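# Slide card sheet under a slightly tilted crate

## Task

Push the flat card sheet beneath the plastic crate until clearly more than half of the sheet lies under it. The sheet is what moves: the crate has to stay roughly in its spot and keep roughly its heading throughout, and the crate and sheet may only shift together by a very small amount. All contents of the crate must still be inside it when you finish. Raise one side of the crate a little, just enough that the sheet enters without resistance; shoving a large part of the sheet underneath by force counts as failure. The crate must never leave the table entirely, and while tipped it must not contact any other object on the table; either of these is a failure. Holding the crate up at the end is a failure, so release it and withdraw the grippers. A result that holds only because the robot is keeping it there does not count.

## Robot and tools

Robot: two arms, left_arm and right_arm, mounted facing each other across a table. Each has a parallel gripper whose fingers extend along the gripper's own +x axis and close along its y axis. The reported end_effector_position sits between the finger pads, roughly 3 to 4 cm short of the fingertips.

World frame (used in all result lines): origin at the table centre, +z up, table surface at z = +0.020 m. left_arm's base is on the +y side. The arm names do not indicate which side of any picture they appear on. Positions are in metres, orientation as quaternion wxyz, velocities in m/s and rad/s. Printed hand positions can be slightly wrong, more so at long reach.

Rows: every motion command is a row of 14 numbers, each within [-1, 1], always covering both arms: dx, dy, dz, rx, ry, rz, opening for left_arm, then the same seven for right_arm. dx..rz are an offset (not a pose) expressed in that gripper's own axes, relative to the gripper's measured pose at the start of the action. Scale: 1.0 equals 0.6 m for dx, dy, dz and 180 degrees for the rotation; rx, ry, rz form a single rotation vector. Opening is absolute, not an offset: +1 is fully open (0.088 m), empty fingers touch near -0.80, and values down to -1 close no further. Closing from fully open takes at least about 0.5 s.

Tools:
- execute_actions(actions): a list of actions run in order. An action is a table of up to 15 rows, each row lasting one control step of 1/30 s; if fewer than 15 rows are given, the last row repeats until 15 steps pass. Each row is an offset from the pose at the start of that action, not from the preceding row. For the first action in a call, the reference is the last pose reported in this scene. An empty list just returns current state and images.
- move(target, speed, blocking): target is one 14-number row as above; its offsets count from the pose in the most recent result of this scene that showed one. Both grippers travel in straight lines and finish together, taking 0.5 to 10 s (cut off at 10 s). speed is the path's top speed in m/s, 0.002 to 0.5, default 0.25; rotation is capped at twice that value in rad/s. Openings are sent when the move begins. Paths ignore obstacles and the other arm; grippers can lag, stray, or overshoot speed, especially near full stretch. Faster motion and targets set deeper past a contact mean harder hits and pushes. With blocking=false you get a result after 0.5 s while motion continues; until some result shows the move has ended, further moves and execute_actions are refused, so use wait or stop.
- wait(seconds): 0 to 10; the arms hold their last command, and a running move continues (wait returns early when it ends).
- stop(): brakes a running move; needs braking distance, fingers keep moving.
- zoom_image(camera, region): enlarges a region [x0, y0, x1, y1] in pixels (origin top-left, at most 504 by 504) of cam_high, cam_low, cam_left_wrist or cam_right_wrist, all 504x504.
- finished_scene(scene): ends the current scene, given its number, after the last command has been held; irreversible, and reports whether the task succeeded.

Controller behaviour: each control step, the commanded pose is limited to within 70 mm and 16 degrees of the measured pose; position wins over orientation if both cannot be met. After an action, an arm only continues to its last clipped pose, so large offsets need follow-up actions. Joint friction may leave the gripper short or tilted, and tiny commands may do nothing; check pose after each move and correct tilt. To keep an arm still, send the offset back to its desired pose in the first call of a reply, zeros afterwards, plus its proper opening.

Result lines: the state line gives each arm's pose and velocities. Hand target is where the controller is currently steering that gripper. grip_measured is the finger opening on the command scale (the last Joint positions value is the opening in metres); to grip something, command an opening well below grip_measured, lower means harder squeeze (about 34 N per pad max; fast closes can press harder). Readings may be about 1 mm off per gripper. Step readings list positions at some steps; HELD with an arm label means part of that arm's row was blocked. A move adds a move: line with its ending (done, off_target, moving, held, fault), active limits (paced = pose clipped; held = steps blocked on the way, after which the arm may jump faster than speed), and each gripper's distance from target. pose unreachable means a clearance check altered or blocked that arm's command.

Faults: contact torque reaching a joint's load limit (waist 18.2, shoulder 22.5, elbow 22.4, wrist pitch 5.92, wrist yaw 5.9, wrist roll 5.54 N m; held weight counts) halts that arm 10 s and drops the rest of the call. Holding loads heats motors: warning from 50 °C as MOTOR HOT; at 95 °C an OVER-TEMPERATURE FAULT holds the arm, and if not cooled within 30 to 60 s it goes limp. Joint ranges (rad): waist -3.054 to 3.054, shoulder 0.000 to 3.142, elbow 0.000 to 2.356, wrist pitch -1.571 to 1.571, wrist yaw -1.571 to 1.571, wrist roll -3.142 to 3.142.

Cameras: calibration (K, distortion, T_world_to_cam) is given per camera; fixed cameras may be off by up to about 2.3 degrees and 9 mm; wrist camera poses follow the arm joints.

Avoid: arms colliding or pressing each other, knocking anything off the table, dropping or slamming objects, hard shoves, lifting the crate clear of the table, letting the tipped crate touch other items, and leaving the crate held. Loose objects may occasionally be nudged by outside pushes. Typical order: one gripper gently tips one edge of the crate, the other slides the card in, then lower the crate, release, and retreat.

Each tool is called after "Emit:" by a JSON object that holds its "op" and its "data", one argument or row to a line.

## Session

Emit:
{"op": "execute_actions", "data": {
  "actions": []
}}

Scene clock: 0.00 s.
left_arm: end_effector_position=(+0.2843, +0.3959, +0.2882) grip_measured=+0.825 end_effector_quat_wxyz=(+0.894, +0.136, +0.423, -0.057) end_effector_velocity=(-0.003, +0.004, -0.002) end_effector_angular_velocity=(+0.024, +0.013, +0.001) | right_arm: end_effector_position=(-0.1767, -0.3550, +0.1397) grip_measured=+0.848 end_effector_quat_wxyz=(+0.812, -0.046, +0.524, +0.253) end_effector_velocity=(+0.002, -0.001, +0.000) end_effector_angular_velocity=(-0.012, -0.007, +0.003)
Joint positions: left_arm=[ 0.465  1.339  1.116 -0.793 -0.429 -0.279  0.079] | right_arm=[ 1.031  2.092  1.318 -0.987  0.472  2.376  0.081]
Joint velocities: left_arm=[ 0.002 -0.002 -0.002 -0.022 -0.007  0.007 -0.   ] | right_arm=[-0.002 -0.002 -0.002 -0.007 -0.007 -0.007 -0.   ]
Heat: left arm: hottest shoulder 29 °C (+0.0 °C/min); right arm: hottest shoulder 24 °C (+0.0 °C/min).
Hand target (left_arm): +0.284, +0.396, +0.288; +0.894, +0.136, +0.423, -0.057
Hand target (right_arm): -0.177, -0.355, +0.140; +0.812, -0.046, +0.524, +0.253
camera_calibration (this result's frames):
cam_left_wrist: T_world_to_cam=[[-0.203203, -0.970754, -0.127852, 0.484129], [-0.93197, 0.231797, -0.278751, 0.281401], [0.300234, 0.0625112, -0.951815, 0.242864], [0, 0, 0, 1]] pos_world=[0.287718, 0.38956, 0.371499]
cam_right_wrist: T_world_to_cam=[[0.428143, -0.890174, -0.155834, -0.214508], [-0.903637, -0.419493, -0.0863997, -0.271743], [0.0115395, 0.177809, -0.983997, 0.287927], [0, 0, 0, 1]] pos_world=[-0.157039, -0.35614, 0.226413]

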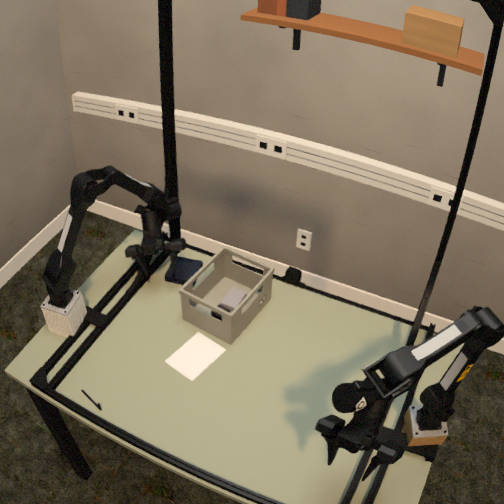

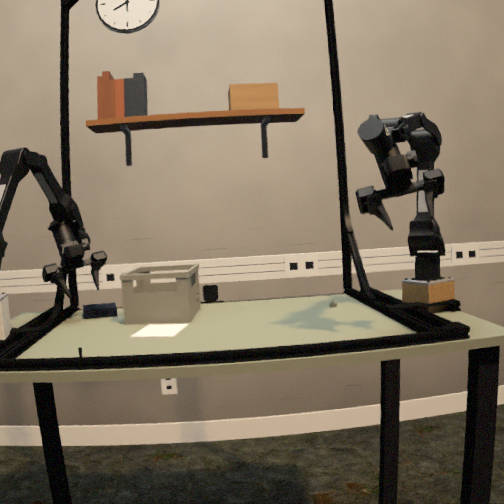

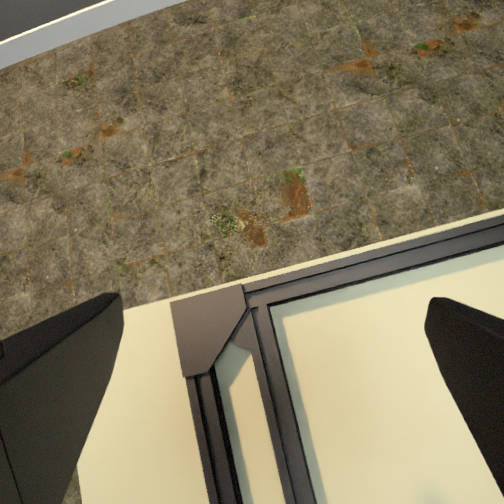

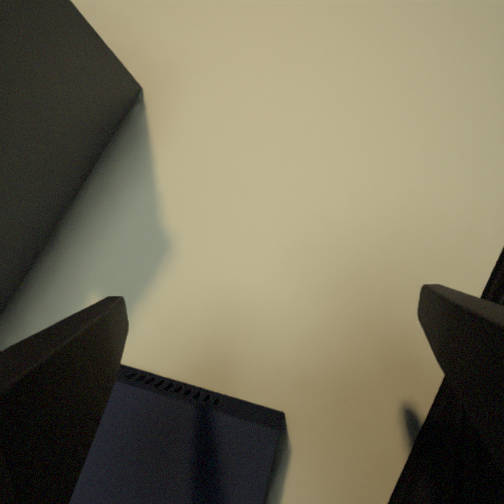

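Emit:
{"op": "move", "data": {
  "target": [-0.313,-0.82,-0.267,0.286,-0.074,-0.323,0.3,0.11,-0.242,0.427,0.165,0.321,-0.051,0],
  "speed": 0.25
}}

Emit:
{"op": "move", "data": {
  "target": [0,0,0,0,0,0,0.3,0.07,0.38,0.05,0,0,0,0],
  "speed": 0.2
}}

Scene clock: 11.37 s.
left_arm: end_effector_position=(-0.0616, -0.0270, +0.2485) grip_measured=+0.300 end_effector_quat_wxyz=(+0.655, +0.261, +0.273, -0.655) end_effector_velocity=(-0.000, +0.000, -0.004) end_effector_angular_velocity=(+0.011, -0.012, -0.002) | right_arm: end_effector_position=(+0.1255, -0.3717, +0.1684) grip_measured=+0.000 end_effector_quat_wxyz=(+0.472, -0.000, +0.882, -0.000) end_effector_velocity=(+0.000, +0.002, +0.001) end_effector_angular_velocity=(+0.018, -0.000, +0.001)
Joint positions: left_arm=[-0.537  2.2    1.91  -0.487 -0.084 -0.103  0.054] | right_arm=[-0.719  1.534  0.689 -1.06  -0.492  0.936  0.039]
Joint velocities: left_arm=[-0.002  0.007  0.002 -0.007 -0.007  0.007 -0.   ] | right_arm=[-0.002 -0.007 -0.002  0.007 -0.007 -0.007 -0.   ]
Heat: left arm: hottest shoulder 29 °C (+0.0 °C/min); right arm: hottest shoulder 26 °C (+10.6 °C/min).
Hand target (left_arm): -0.062, -0.030, +0.243; +0.653, +0.265, +0.273, -0.655
Hand target (right_arm): +0.126, -0.371, +0.168; +0.469, -0.002, +0.883, -0.001
Off the commanded pose (left_arm): 0.008 m, 1 deg.
Off the commanded pose (right_arm): 0.003 m, 1 deg.
move: done
camera_calibration (this result's frames):
cam_left_wrist: T_world_to_cam=[[-0.996379, -0.0142613, 0.0838127, -0.077435], [-0.046803, 0.91501, -0.400707, 0.149226], [-0.0709749, -0.403179, -0.912365, 0.290103], [0, 0, 0, 1]] pos_world=[-0.0495804, -0.0206837, 0.330966]
cam_right_wrist: T_world_to_cam=[[0.0118122, -0.998624, 0.0510973, -0.377216], [-0.570116, 0.0352553, 0.820808, -0.028813], [-0.82148, -0.0388269, -0.568915, 0.269718], [0, 0, 0, 1]] pos_world=[0.209596, -0.365209, 0.196371]

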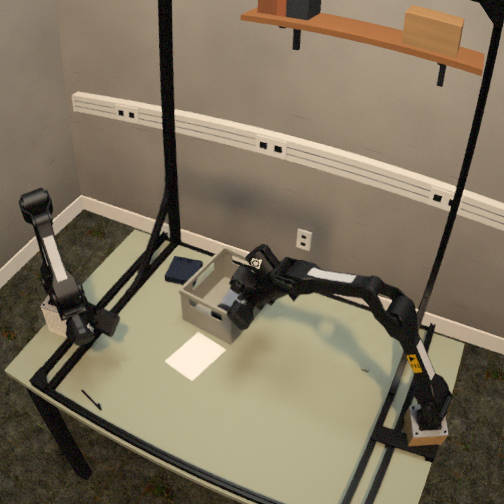

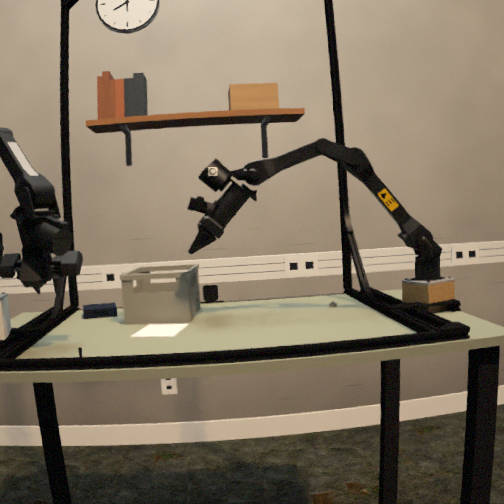

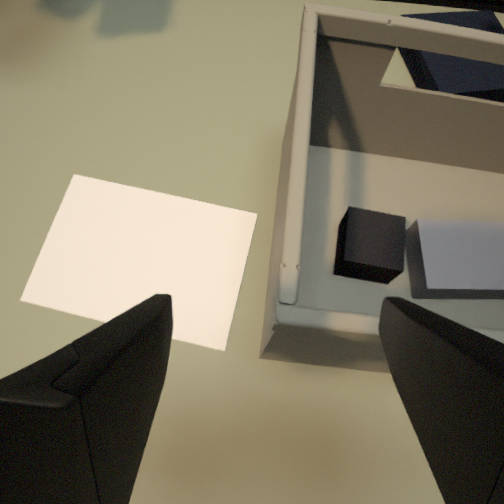

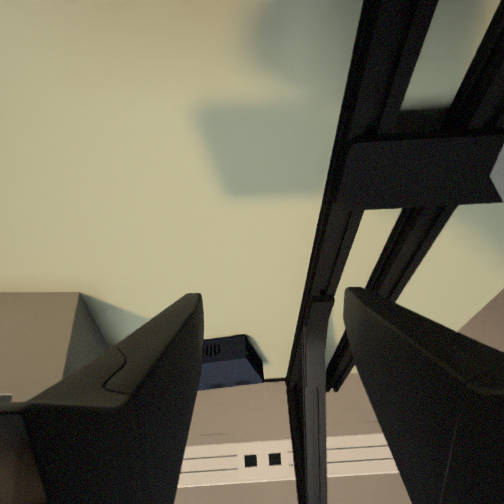

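Scene clock: 13.07 s.
left_arm: end_effector_position=(-0.0616, -0.0269, +0.2484) grip_measured=+0.300 end_effector_quat_wxyz=(+0.655, +0.262, +0.273, -0.655) end_effector_velocity=(-0.002, +0.004, -0.000) end_effector_angular_velocity=(+0.018, +0.008, -0.003) | right_arm: end_effector_position=(+0.1288, -0.1424, +0.1250) grip_measured=+0.000 end_effector_quat_wxyz=(+0.475, +0.005, +0.880, +0.012) end_effector_velocity=(+0.000, +0.001, +0.004) end_effector_angular_velocity=(+0.007, +0.008, +0.015)
Joint positions: left_arm=[-0.537  2.2    1.91  -0.488 -0.084 -0.103  0.054] | right_arm=[-0.43   2.288  1.56  -0.986 -0.566  1.258  0.039]
Joint velocities: left_arm=[-0.002 -0.007 -0.002 -0.022  0.007 -0.007  0.   ] | right_arm=[-0.002  0.002  0.017 -0.022 -0.007 -0.022 -0.   ]
Heat: left arm: hottest shoulder 29 °C (+0.0 °C/min); right arm: hottest shoulder 26 °C (+9.2 °C/min).
Hand target (left_arm): -0.062, -0.027, +0.249; +0.655, +0.261, +0.273, -0.655
Hand target (right_arm): +0.127, -0.143, +0.118; +0.472, +0.001, +0.882, +0.001
Off the commanded pose (left_arm): 0.000 m, 0 deg.
Off the commanded pose (right_arm): 0.009 m, 2 deg.
move: off_target (right_arm)
camera_calibration (this result's frames):
cam_left_wrist: T_world_to_cam=[[-0.996383, -0.014293, 0.0837596, -0.0774099], [-0.0467838, 0.915162, -0.400363, 0.149069], [-0.0709312, -0.402833, -0.912521, 0.290124], [0, 0, 0, 1]] pos_world=[-0.049577, -0.0206571, 0.33091]
cam_right_wrist: T_world_to_cam=[[0.0136578, -0.9996, 0.0247795, -0.14309], [-0.575159, 0.0124179, 0.817948, -0.00167939], [-0.817928, -0.0254235, -0.574759, 0.25887], [0, 0, 0, 1]] pos_world=[0.212725, -0.136431, 0.153707]

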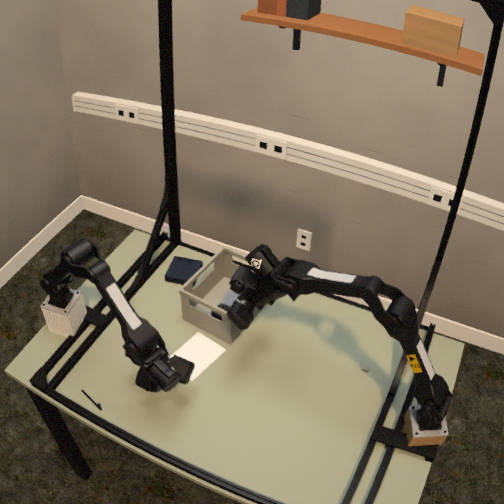

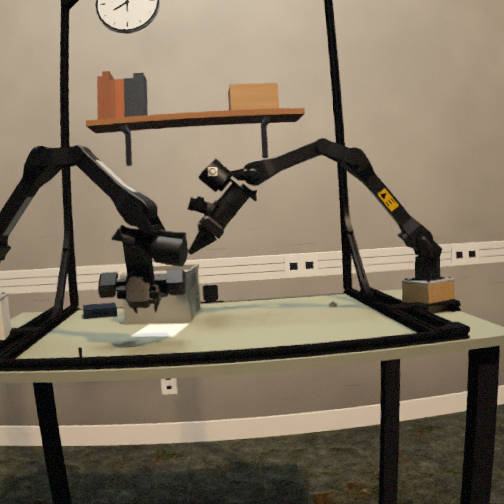

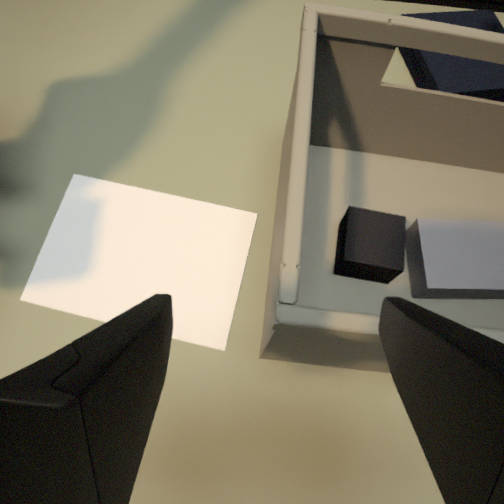

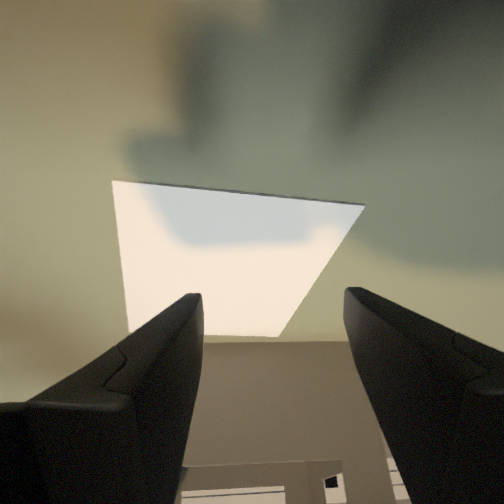

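Emit:
{"op": "move", "data": {
  "target": [0.19,-0.033,0,0.024,-0.017,-0.024,0.3,0.09,0.012,0,0.055,0,0.03,0],
  "speed": 0.06
}}

Scene clock: 21.10 s.
left_arm: end_effector_position=(-0.0818, -0.1062, +0.1804) grip_measured=+0.300 end_effector_quat_wxyz=(+0.629, +0.250, +0.237, -0.697) end_effector_velocity=(+0.002, +0.000, -0.001) end_effector_angular_velocity=(+0.016, -0.011, +0.019) | right_arm: end_effector_position=(+0.1011, -0.1284, +0.0886) grip_measured=+0.000 end_effector_quat_wxyz=(+0.473, +0.093, +0.876, -0.029) end_effector_velocity=(-0.000, -0.003, +0.001) end_effector_angular_velocity=(-0.004, +0.023, -0.000)
Joint positions: left_arm=[-0.536  2.594  2.289 -0.399 -0.011 -0.031  0.054] | right_arm=[-0.359  2.291  1.394 -0.635 -0.584  1.573  0.039]
Joint velocities: left_arm=[-0.002  0.012  0.032 -0.037 -0.022 -0.007 -0.   ] | right_arm=[-0.007 -0.002 -0.007 -0.007 -0.022 -0.007 -0.   ]
Heat: left arm: hottest shoulder 31 °C (+5.7 °C/min); right arm: hottest shoulder 27 °C (+8.5 °C/min).
Hand target (left_arm): -0.082, -0.107, +0.168; +0.626, +0.258, +0.240, -0.695
Hand target (right_arm): +0.099, -0.134, +0.080; +0.471, +0.088, +0.877, -0.042
Off the commanded pose (left_arm): 0.012 m, 1 deg.
Off the commanded pose (right_arm): 0.010 m, 2 deg.
move: off_target (left_arm, right_arm)
camera_calibration (this result's frames):
cam_left_wrist: T_world_to_cam=[[-0.992051, 0.0922151, 0.0856248, -0.0816652], [0.0421718, 0.88472, -0.464211, 0.208934], [-0.118561, -0.45691, -0.881576, 0.17944], [0, 0, 0, 1]] pos_world=[-0.0685524, -0.0953295, 0.262173]
cam_right_wrist: T_world_to_cam=[[-0.178861, -0.983791, 0.0127864, -0.105303], [-0.561997, 0.112826, 0.819408, 0.0234285], [-0.807569, 0.139374, -0.573068, 0.235601], [0, 0, 0, 1]] pos_world=[0.184596, -0.139076, 0.117164]

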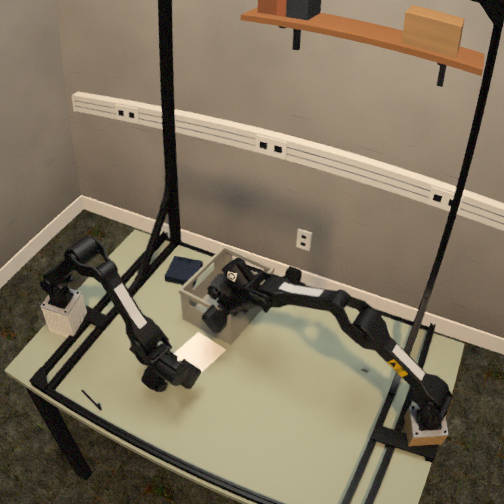

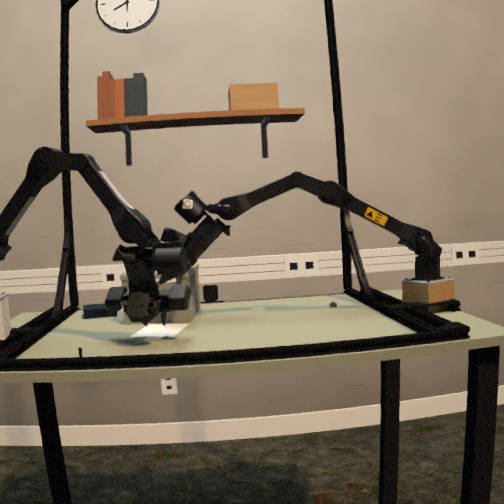

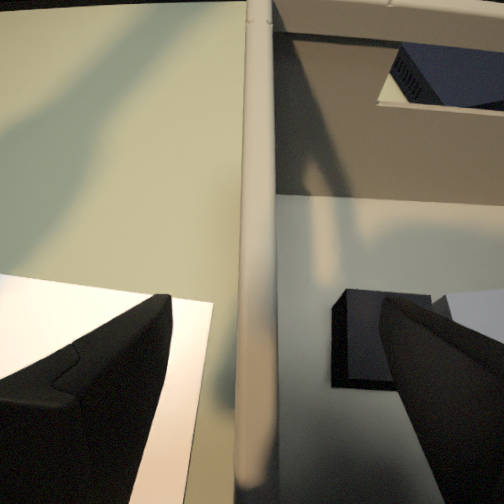

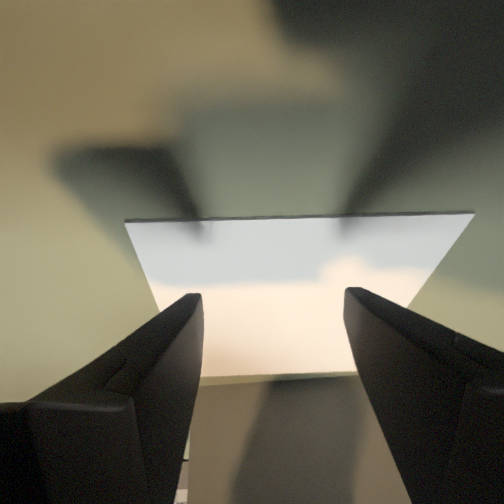

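Emit:
{"op": "move", "data": {
  "target": [0.022,0.01,-0.025,0,0,0,0.3,0.053,-0.025,0.022,0,0,-0.01,0],
  "speed": 0.03
}}

Emit:
{"op": "execute_actions", "data": {
  "actions": [
    [[0,0,0,0,0,0,-0.4,0.012,-0.01,0.008,0,0,0,0]],
    [[0,0,0,0,0,0,-1,0.012,-0.01,0.008,0,0,0,0]],
    [[-0.02,0,0.035,0,-0.015,0,-1,0.012,-0.01,0.008,0,0,0,0]],
    [[-0.036,-0.008,0.058,0.005,-0.025,0,-1,0.012,-0.01,0.008,0,0,0,0]]
  ]
}}

Scene clock: 26.13 s.
left_arm: end_effector_position=(-0.0805, -0.1110, +0.1774) grip_measured=+0.300 end_effector_quat_wxyz=(+0.632, +0.236, +0.228, -0.702) end_effector_velocity=(+0.001, +0.001, -0.001) end_effector_angular_velocity=(+0.008, +0.009, +0.001) | right_arm: end_effector_position=(+0.0941, -0.1341, +0.0647) grip_measured=+0.000 end_effector_quat_wxyz=(+0.473, +0.088, +0.876, -0.024) end_effector_velocity=(-0.003, -0.005, +0.000) end_effector_angular_velocity=(-0.011, +0.023, +0.017)
Joint positions: left_arm=[-0.531  2.597  2.257 -0.329 -0.004 -0.03   0.054] | right_arm=[-0.345  2.332  1.348 -0.545 -0.584  1.573  0.039]
Joint velocities: left_arm=[ 0.002 -0.002 -0.002 -0.007  0.007 -0.007 -0.   ] | right_arm=[-0.002  0.002 -0.002 -0.022 -0.022 -0.022 -0.   ]
Heat: left arm: hottest shoulder 32 °C (+6.9 °C/min); right arm: hottest shoulder 28 °C (+9.2 °C/min).
Hand target (left_arm): -0.076, -0.107, +0.160; +0.629, +0.250, +0.237, -0.697
Hand target (right_arm): +0.092, -0.141, +0.054; +0.473, +0.079, +0.877, -0.036
Off the commanded pose (left_arm): 0.018 m, 2 deg.
Off the commanded pose (right_arm): 0.012 m, 2 deg.
move: off_target (left_arm, right_arm)
camera_calibration (this result's frames):
cam_left_wrist: T_world_to_cam=[[-0.991114, 0.0969013, 0.0911241, -0.0800379], [0.0392645, 0.867659, -0.495607, 0.215221], [-0.12709, -0.487625, -0.863754, 0.167549], [0, 0, 0, 1]] pos_world=[-0.0664835, -0.0972817, 0.25868]
cam_right_wrist: T_world_to_cam=[[-0.165213, -0.986202, 0.0105365, -0.113316], [-0.563809, 0.103207, 0.819432, 0.0386252], [-0.809212, 0.129441, -0.57308, 0.215935], [0, 0, 0, 1]] pos_world=[0.177793, -0.14369, 0.093291]

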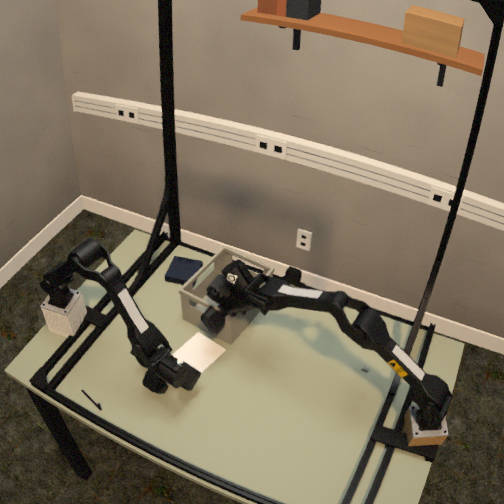

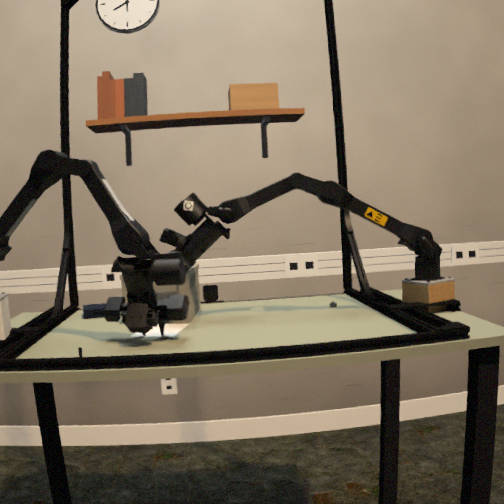

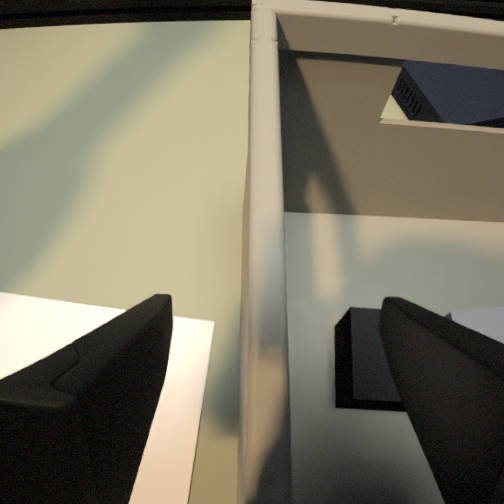

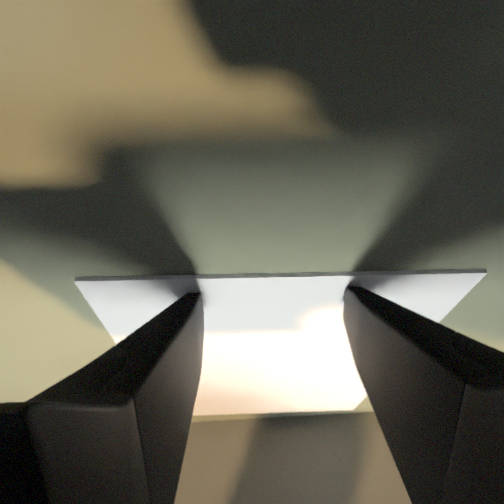

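Scene clock: 28.13 s.
left_arm: end_effector_position=(-0.0757, -0.1123, +0.1827) grip_measured=-0.645 end_effector_quat_wxyz=(+0.637, +0.230, +0.226, -0.700) end_effector_velocity=(-0.001, +0.000, -0.000) end_effector_angular_velocity=(-0.002, +0.002, +0.008) | right_arm: end_effector_position=(+0.0896, -0.1312, +0.0621) grip_measured=+0.001 end_effector_quat_wxyz=(+0.447, +0.107, +0.888, +0.008) end_effector_velocity=(-0.000, -0.002, +0.001) end_effector_angular_velocity=(-0.010, +0.010, -0.007)
Joint positions: left_arm=[-0.525  2.59   2.257 -0.324 -0.008 -0.034  0.007] | right_arm=[-0.352  2.325  1.284 -0.417 -0.649  1.574  0.039]
Joint velocities: left_arm=[-0.002 -0.002 -0.007  0.007 -0.007 -0.007 -0.   ] | right_arm=[-0.002 -0.002 -0.002 -0.007 -0.007  0.007 -0.   ]
Heat: left arm: hottest shoulder 33 °C (+8.5 °C/min); right arm: hottest shoulder 28 °C (+8.5 °C/min).
Hand target (left_arm): -0.080, -0.115, +0.219; +0.643, +0.210, +0.198, -0.709
Hand target (right_arm): +0.090, -0.138, +0.053; +0.454, +0.102, +0.885, -0.002
Off the commanded pose (left_arm): 0.037 m, 4 deg.
Off the commanded pose (right_arm): 0.011 m, 2 deg.
Step readings (end_effector_position; steps 1 to 15: 1st action; 16 to 30: 2nd action; 31 to 45: 3rd action; 46 to 60: 4th action):
0: left_arm (-0.0805, -0.1110, +0.1774) | right_arm (+0.0941, -0.1341, +0.0647)
1: left_arm (-0.0806, -0.1112, +0.1777) | right_arm (+0.0940, -0.1341, +0.0641)
2: left_arm (-0.0810, -0.1114, +0.1781) | right_arm (+0.0938, -0.1343, +0.0634)
4: left_arm (-0.0813, -0.1115, +0.1782) | right_arm (+0.0932, -0.1345, +0.0629)
8: left_arm (-0.0815, -0.1114, +0.1781) | right_arm (+0.0932, -0.1345, +0.0625)
15: left_arm (-0.0814, -0.1113, +0.1780) | right_arm (+0.0930, -0.1345, +0.0623)
16: left_arm (-0.0803, -0.1115, +0.1780) | right_arm (+0.0928, -0.1343, +0.0622)
17: left_arm (-0.0775, -0.1116, +0.1778) | right_arm (+0.0923, -0.1341, +0.0620)
19: left_arm (-0.0755, -0.1117, +0.1776) | right_arm (+0.0922, -0.1340, +0.0619)
23: left_arm (-0.0755, -0.1118, +0.1777) | right_arm (+0.0922, -0.1340, +0.0619)
30: left_arm (-0.0755, -0.1118, +0.1777) | right_arm (+0.0921, -0.1338, +0.0620)
31: left_arm (-0.0755, -0.1118, +0.1777) | right_arm (+0.0917, -0.1334, +0.0620)
32: left_arm (-0.0755, -0.1118, +0.1778) | right_arm (+0.0914, -0.1331, +0.0620)
34: left_arm (-0.0755, -0.1119, +0.1778) | right_arm (+0.0912, -0.1329, +0.0620)
38: left_arm (-0.0755, -0.1119, +0.1781) | right_arm (+0.0912, -0.1329, +0.0618)
45: left_arm (-0.0755, -0.1119, +0.1784) | right_arm (+0.0911, -0.1327, +0.0619)
46: left_arm (-0.0755, -0.1121, +0.1805) | right_arm (+0.0906, -0.1322, +0.0621)
47: left_arm (-0.0754, -0.1122, +0.1815) | right_arm (+0.0904, -0.1317, +0.0620)
49: left_arm (-0.0754, -0.1123, +0.1821) | right_arm (+0.0899, -0.1315, +0.0620)
53: left_arm (-0.0756, -0.1122, +0.1824) | right_arm (+0.0898, -0.1313, +0.0620)
60: end_effector_position above
camera_calibration (this result's frames):
cam_left_wrist: T_world_to_cam=[[-0.992062, 0.0859007, 0.0918352, -0.0770221], [0.027881, 0.862391, -0.505474, 0.219124], [-0.122618, -0.498901, -0.857941, 0.17006], [0, 0, 0, 1]] pos_world=[-0.0616676, -0.0975115, 0.263736]
cam_right_wrist: T_world_to_cam=[[-0.169364, -0.983719, -0.0601145, -0.10603], [-0.520457, 0.0374751, 0.853065, 0.0233178], [-0.836923, 0.175765, -0.51833, 0.215546], [0, 0, 0, 1]] pos_world=[0.174573, -0.143063, 0.0854581]

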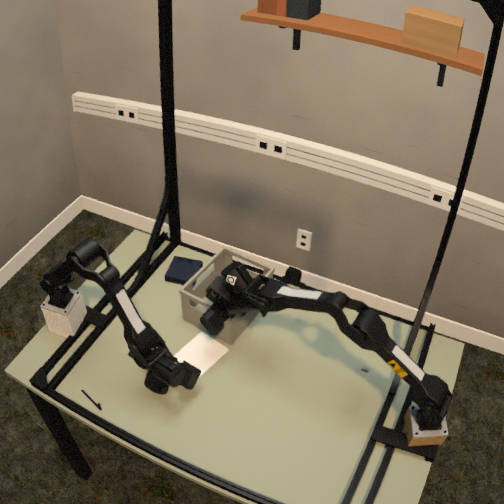

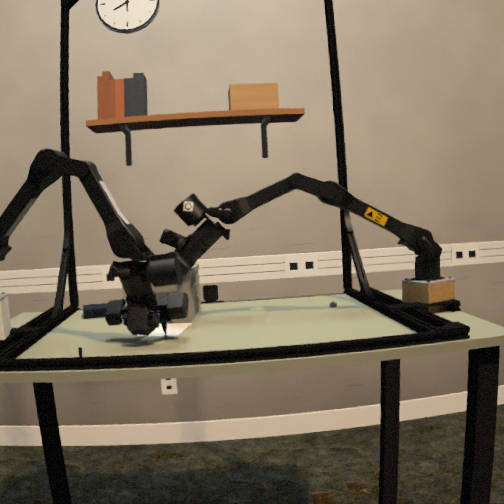

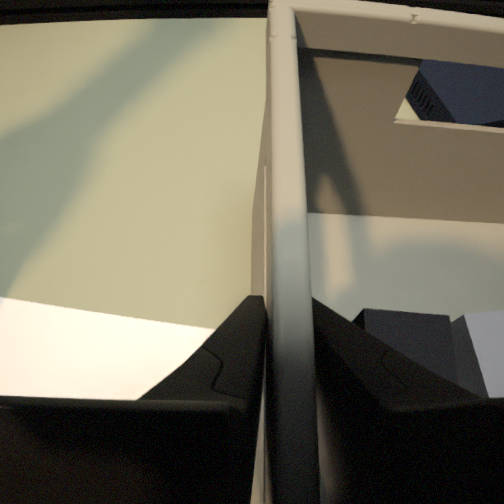

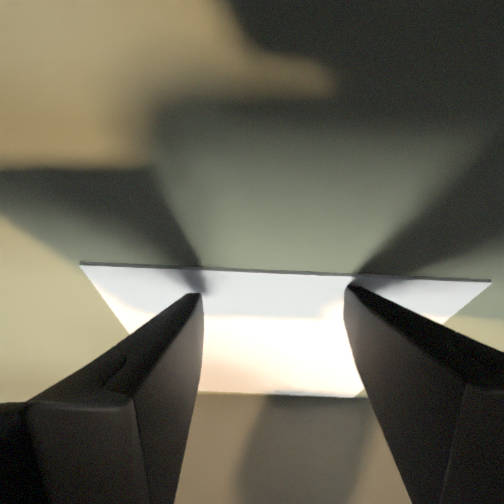

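Emit:
{"op": "execute_actions", "data": {
  "actions": [
    [[-0.046,-0.012,0.074,0.01,-0.03,0.004,-1,0.008,-0.03,0.016,-0.01,0,-0.03,0]],
    [[-0.052,-0.016,0.082,0.01,-0.03,0.004,-1,0.01,-0.03,0.012,-0.015,0,-0.025,0]],
    [[-0.052,-0.016,0.082,0.01,-0.03,0.004,-1,0.012,-0.025,0.01,-0.015,0,-0.02,0]]
  ]
}}

Scene clock: 33.20 s.
left_arm: end_effector_position=(-0.0819, -0.1082, +0.1966) grip_measured=-0.646 end_effector_quat_wxyz=(+0.648, +0.254, +0.209, -0.686) end_effector_velocity=(-0.001, +0.002, +0.001) end_effector_angular_velocity=(+0.010, -0.021, +0.005) | right_arm: end_effector_position=(+0.0888, -0.1643, +0.0626) grip_measured=+0.000 end_effector_quat_wxyz=(+0.447, -0.002, +0.893, +0.046) end_effector_velocity=(-0.003, -0.004, +0.002) end_effector_angular_velocity=(-0.025, +0.012, -0.004)
Joint positions: left_arm=[-0.551  2.576  2.296 -0.391 -0.08  -0.008  0.007] | right_arm=[-0.363  2.336  1.315 -0.648 -0.638  1.274  0.039]
Joint velocities: left_arm=[-0.007 -0.002  0.007 -0.022 -0.022  0.007 -0.   ] | right_arm=[ 0.002 -0.002 -0.002 -0.022 -0.007  0.007  0.   ]
Heat: left arm: hottest shoulder 38 °C (+16.3 °C/min); right arm: hottest shoulder 29 °C (+9.0 °C/min).
Hand target (left_arm): -0.089, -0.112, +0.249; +0.655, +0.222, +0.173, -0.701
Hand target (right_arm): +0.089, -0.170, +0.053; +0.448, -0.010, +0.893, +0.035
Off the commanded pose (left_arm): 0.054 m, 6 deg.
Off the commanded pose (right_arm): 0.012 m, 2 deg.
Step readings (end_effector_position; steps 1 to 15: 1st action; 16 to 30: 2nd action; 31 to 45: 3rd action):
0: left_arm (-0.0756, -0.1123, +0.1834) | right_arm (+0.0895, -0.1307, +0.0624)
1: left_arm (-0.0757, -0.1123, +0.1842) | right_arm (+0.0893, -0.1316, +0.0629)
2: left_arm (-0.0758, -0.1122, +0.1848) | right_arm (+0.0896, -0.1338, +0.0635)
4: left_arm (-0.0762, -0.1118, +0.1853) | right_arm (+0.0897, -0.1389, +0.0636)
8: left_arm (-0.0768, -0.1114, +0.1868) | right_arm (+0.0903, -0.1419, +0.0632)
15: left_arm (-0.0766, -0.1113, +0.1868) | right_arm (+0.0903, -0.1427, +0.0631)
16: left_arm (-0.0767, -0.1112, +0.1876) | right_arm (+0.0900, -0.1442, +0.0633)
17: left_arm (-0.0767, -0.1106, +0.1880) | right_arm (+0.0901, -0.1471, +0.0631)
19: left_arm (-0.0777, -0.1101, +0.1894) | right_arm (+0.0896, -0.1513, +0.0631)
23: left_arm (-0.0791, -0.1096, +0.1914) | right_arm (+0.0895, -0.1545, +0.0628)
30: left_arm (-0.0790, -0.1094, +0.1915) | right_arm (+0.0894, -0.1555, +0.0628)
31: left_arm (-0.0789, -0.1093, +0.1923) | right_arm (+0.0893, -0.1566, +0.0629)
32: left_arm (-0.0793, -0.1089, +0.1929) | right_arm (+0.0892, -0.1588, +0.0626)
34: left_arm (-0.0808, -0.1084, +0.1941) | right_arm (+0.0891, -0.1615, +0.0627)
38: left_arm (-0.0820, -0.1082, +0.1960) | right_arm (+0.0889, -0.1635, +0.0627)
45: end_effector_position above
camera_calibration (this result's frames):
cam_left_wrist: T_world_to_cam=[[-0.997127, 0.0709962, 0.0264157, -0.0740256], [0.0485915, 0.866988, -0.495955, 0.223089], [-0.058113, -0.493246, -0.867946, 0.191139], [0, 0, 0, 1]] pos_world=[-0.0735454, -0.0938813, 0.278496]
cam_right_wrist: T_world_to_cam=[[0.058221, -0.997863, -0.0296451, -0.163201], [-0.523652, -0.0558081, 0.850103, 0.00885658], [-0.849941, -0.0339701, -0.525782, 0.188136], [0, 0, 0, 1]] pos_world=[0.174044, -0.155967, 0.0865515]

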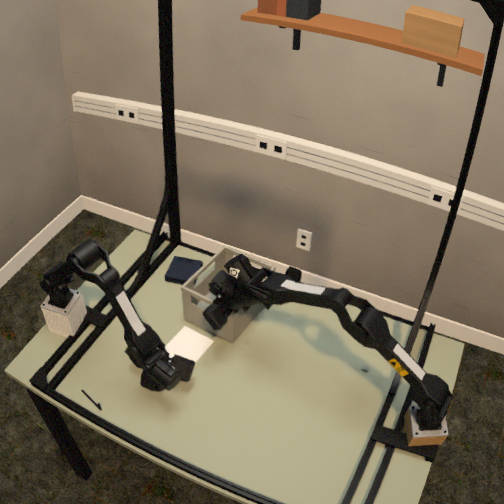

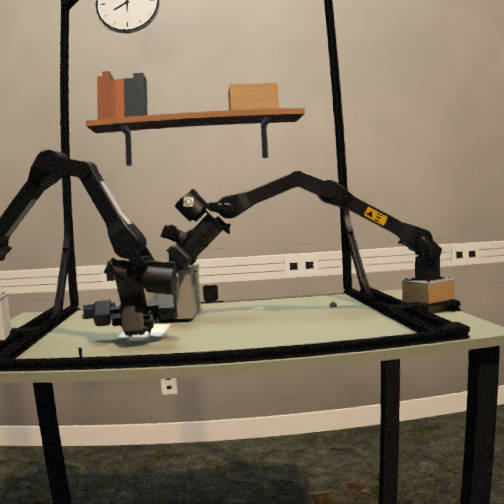

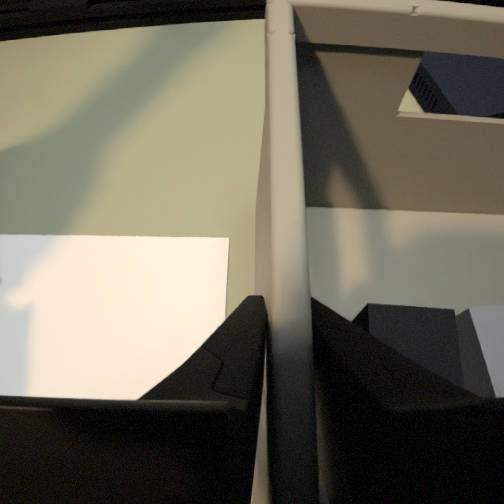

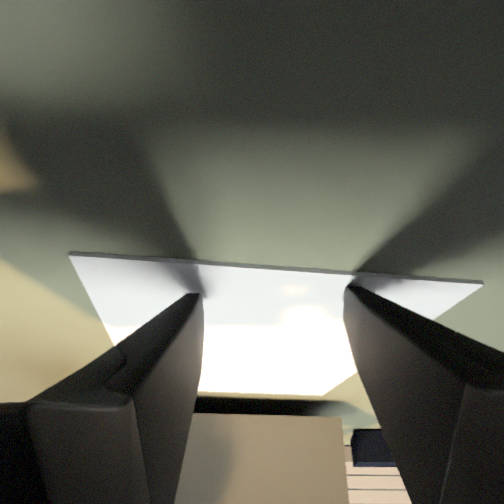

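Aligned, slightly far -y; push with +y drift.

Emit:
{"op": "execute_actions", "data": {
  "actions": [
    [[-0.047,-0.01,0.078,0,-0.032,-0.004,-1,0.038,0,-0.024,0.006,0,-0.01,0]],
    [[-0.045,-0.008,0.075,0,-0.032,-0.004,-1,0.038,-0.003,-0.024,0.006,0,-0.01,0]],
    [[-0.045,-0.008,0.075,0,-0.032,-0.004,-1,0.038,-0.005,-0.024,0.006,0,-0.01,0]]
  ]
}}

Scene clock: 37.70 s.
left_arm: end_effector_position=(-0.0823, -0.1070, +0.1971) grip_measured=-0.646 end_effector_quat_wxyz=(+0.647, +0.257, +0.211, -0.686) end_effector_velocity=(+0.005, +0.001, -0.001) end_effector_angular_velocity=(+0.006, -0.009, +0.024) | right_arm: end_effector_position=(+0.0141, -0.1555, +0.0625) grip_measured=+0.000 end_effector_quat_wxyz=(+0.444, -0.017, +0.895, +0.037) end_effector_velocity=(+0.002, +0.001, +0.002) end_effector_angular_velocity=(-0.007, +0.007, -0.013)
Joint positions: left_arm=[-0.552  2.575  2.301 -0.405 -0.08  -0.007  0.007] | right_arm=[-0.165  2.337  1.315 -0.543 -0.651  1.495  0.039]
Joint velocities: left_arm=[ 0.002 -0.002 -0.002 -0.007 -0.022 -0.007 -0.   ] | right_arm=[-0.007 -0.002  0.002 -0.007 -0.007  0.007  0.   ]
Heat: left arm: hottest shoulder 42 °C (+20.7 °C/min); right arm: hottest shoulder 29 °C (+8.0 °C/min).
Hand target (left_arm): -0.089, -0.112, +0.249; +0.653, +0.221, +0.179, -0.702
Hand target (right_arm): +0.014, -0.161, +0.053; +0.446, -0.021, +0.895, +0.024
Off the commanded pose (left_arm): 0.053 m, 6 deg.
Off the commanded pose (right_arm): 0.011 m, 2 deg.
Step readings (end_effector_position; steps 1 to 15: 1st action; 16 to 30: 2nd action; 31 to 45: 3rd action):
0: left_arm (-0.0820, -0.1078, +0.1968) | right_arm (+0.0888, -0.1645, +0.0625)
1: left_arm (-0.0820, -0.1079, +0.1970) | right_arm (+0.0880, -0.1643, +0.0623)
2: left_arm (-0.0820, -0.1079, +0.1973) | right_arm (+0.0850, -0.1632, +0.0622)
4: left_arm (-0.0820, -0.1078, +0.1976) | right_arm (+0.0756, -0.1610, +0.0622)
8: left_arm (-0.0822, -0.1076, +0.1976) | right_arm (+0.0646, -0.1603, +0.0624)
15: left_arm (-0.0822, -0.1074, +0.1973) | right_arm (+0.0642, -0.1599, +0.0623)
16: left_arm (-0.0822, -0.1074, +0.1973) | right_arm (+0.0633, -0.1591, +0.0623)
17: left_arm (-0.0822, -0.1074, +0.1974) | right_arm (+0.0601, -0.1579, +0.0622)
19: left_arm (-0.0823, -0.1074, +0.1974) | right_arm (+0.0507, -0.1566, +0.0623)
23: left_arm (-0.0822, -0.1073, +0.1973) | right_arm (+0.0397, -0.1572, +0.0623)
30: left_arm (-0.0822, -0.1072, +0.1971) | right_arm (+0.0394, -0.1569, +0.0623)
31: left_arm (-0.0822, -0.1072, +0.1971) | right_arm (+0.0383, -0.1562, +0.0623)
32: left_arm (-0.0822, -0.1072, +0.1973) | right_arm (+0.0349, -0.1552, +0.0622)
34: left_arm (-0.0822, -0.1072, +0.1973) | right_arm (+0.0254, -0.1547, +0.0623)
38: left_arm (-0.0822, -0.1071, +0.1973) | right_arm (+0.0144, -0.1559, +0.0625)
45: end_effector_position above
camera_calibration (this result's frames):
cam_left_wrist: T_world_to_cam=[[-0.99708, 0.0720459, 0.0253228, -0.0741399], [0.0504602, 0.870452, -0.48966, 0.221678], [-0.0573203, -0.486953, -0.871546, 0.193618], [0, 0, 0, 1]] pos_world=[-0.074011, -0.0933353, 0.279171]
cam_right_wrist: T_world_to_cam=[[0.0789196, -0.99688, -0.00166104, -0.151963], [-0.516875, -0.0423439, 0.855013, -0.0280484], [-0.852415, -0.0666187, -0.518604, 0.119356], [0, 0, 0, 1]] pos_world=[0.099236, -0.144725, 0.0856277]

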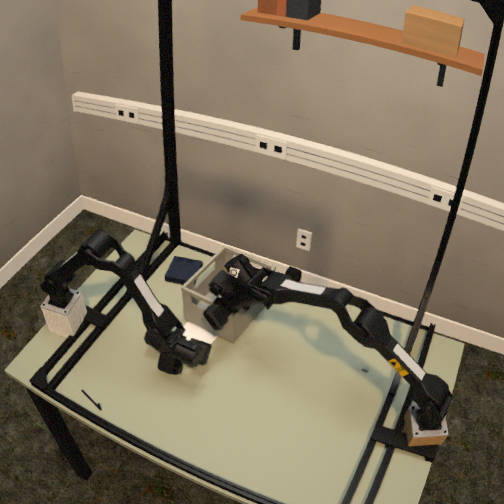

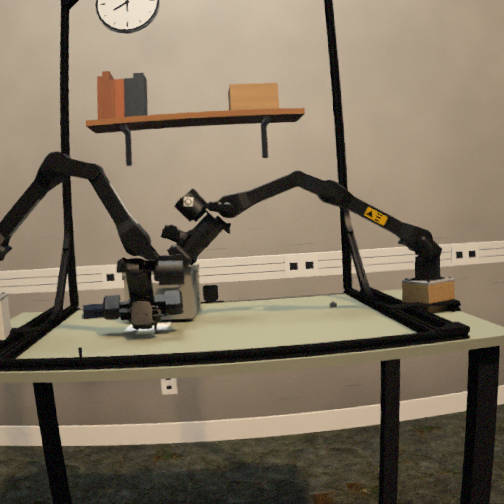

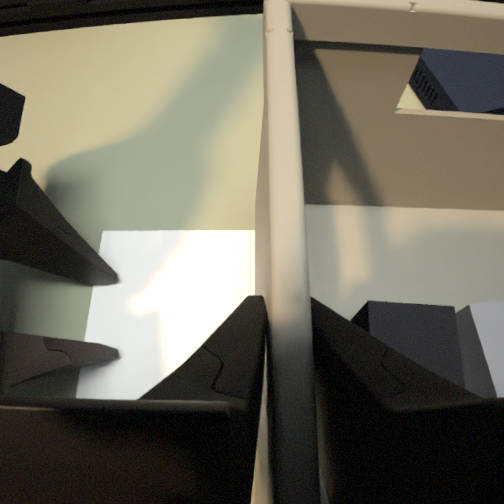

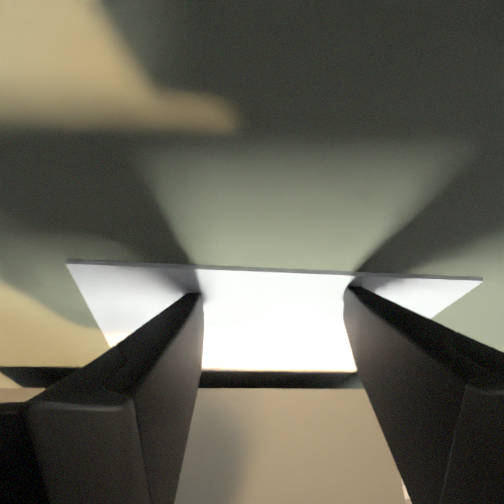

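Emit:
{"op": "execute_actions", "data": {
  "actions": [
    [[-0.045,-0.008,0.075,0,-0.032,-0.004,-1,0.04,0.003,-0.027,0.012,0.008,-0.004,0]],
    [[-0.045,-0.008,0.075,0,-0.032,-0.004,-1,0.041,0.003,-0.026,0.012,0.008,-0.004,0]]
  ]
}}

Scene clock: 41.10 s.
left_arm: end_effector_position=(-0.0823, -0.1066, +0.1970) grip_measured=-0.646 end_effector_quat_wxyz=(+0.647, +0.259, +0.212, -0.686) end_effector_velocity=(-0.000, +0.001, -0.004) end_effector_angular_velocity=(+0.012, -0.001, +0.008) | right_arm: end_effector_position=(-0.0427, -0.1500, +0.0631) grip_measured=+0.000 end_effector_quat_wxyz=(+0.419, -0.009, +0.908, +0.022) end_effector_velocity=(-0.002, +0.002, +0.004) end_effector_angular_velocity=(+0.023, +0.023, +0.017)
Joint positions: left_arm=[-0.552  2.574  2.302 -0.409 -0.079 -0.007  0.007] | right_arm=[-0.037  2.355  1.323 -0.424 -0.699  1.7    0.039]
Joint velocities: left_arm=[-0.002  0.002 -0.002 -0.007 -0.007 -0.007 -0.   ] | right_arm=[-0.002 -0.002  0.002  0.007 -0.022 -0.022 -0.   ]
Heat: left arm: hottest shoulder 45 °C (+23.4 °C/min); right arm: hottest shoulder 29 °C (+7.3 °C/min).
Hand target (left_arm): -0.089, -0.111, +0.248; +0.652, +0.222, +0.180, -0.702
Hand target (right_arm): -0.042, -0.152, +0.054; +0.420, -0.010, +0.907, +0.009
Off the commanded pose (left_arm): 0.053 m, 6 deg.
Off the commanded pose (right_arm): 0.010 m, 1 deg.
Step readings (end_effector_position; steps 1 to 15: 1st action; 16 to 30: 2nd action):
0: left_arm (-0.0822, -0.1069, +0.1973) | right_arm (+0.0139, -0.1556, +0.0624)
1: left_arm (-0.0822, -0.1069, +0.1973) | right_arm (+0.0126, -0.1542, +0.0627)
2: left_arm (-0.0822, -0.1069, +0.1973) | right_arm (+0.0086, -0.1527, +0.0629)
4: left_arm (-0.0822, -0.1069, +0.1973) | right_arm (-0.0018, -0.1523, +0.0630)
8: left_arm (-0.0822, -0.1068, +0.1972) | right_arm (-0.0137, -0.1537, +0.0627)
15: left_arm (-0.0823, -0.1068, +0.1971) | right_arm (-0.0142, -0.1529, +0.0627)
16: left_arm (-0.0823, -0.1068, +0.1971) | right_arm (-0.0157, -0.1516, +0.0628)
17: left_arm (-0.0823, -0.1067, +0.1971) | right_arm (-0.0197, -0.1500, +0.0629)
19: left_arm (-0.0823, -0.1067, +0.1972) | right_arm (-0.0301, -0.1493, +0.0630)
23: left_arm (-0.0823, -0.1067, +0.1971) | right_arm (-0.0420, -0.1508, +0.0630)
30: end_effector_position above
camera_calibration (this result's frames):
cam_left_wrist: T_world_to_cam=[[-0.997036, 0.0725586, 0.0255936, -0.0742142], [0.0509537, 0.87193, -0.486972, 0.220869], [-0.0576498, -0.484224, -0.873043, 0.194272], [0, 0, 0, 1]] pos_world=[-0.0740486, -0.0931268, 0.279064]
cam_right_wrist: T_world_to_cam=[[0.0515431, -0.99852, 0.017368, -0.144576], [-0.468922, -0.00884345, 0.883195, -0.0522867], [-0.881734, -0.0536669, -0.468684, 0.0691561], [0, 0, 0, 1]] pos_world=[0.0439108, -0.141113, 0.0811028]

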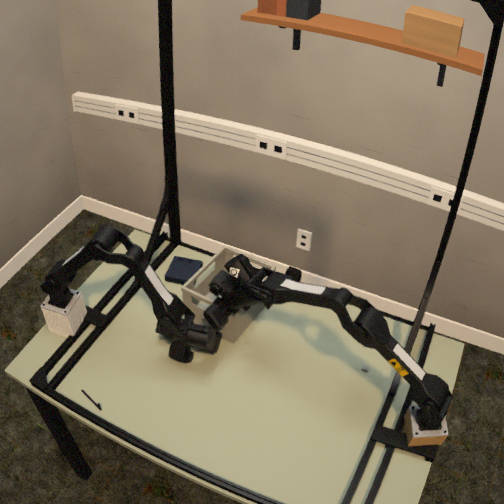

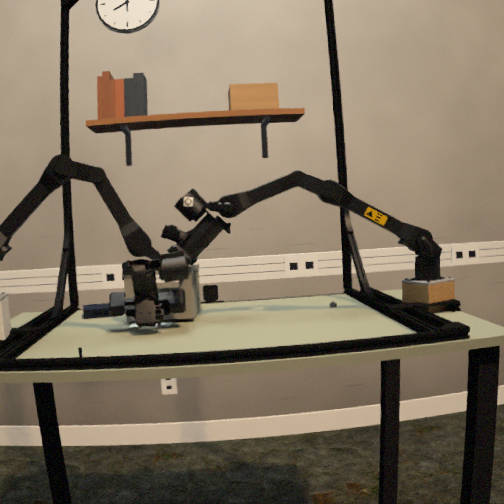

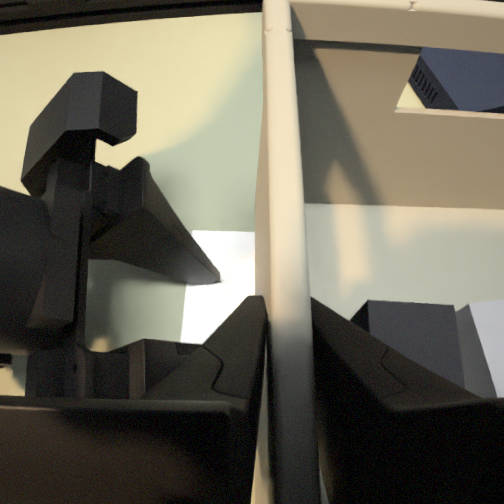

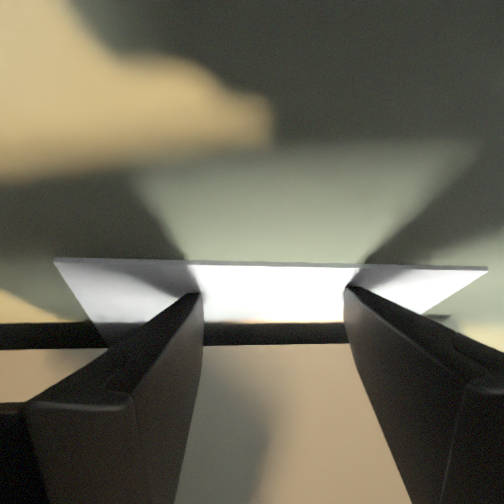

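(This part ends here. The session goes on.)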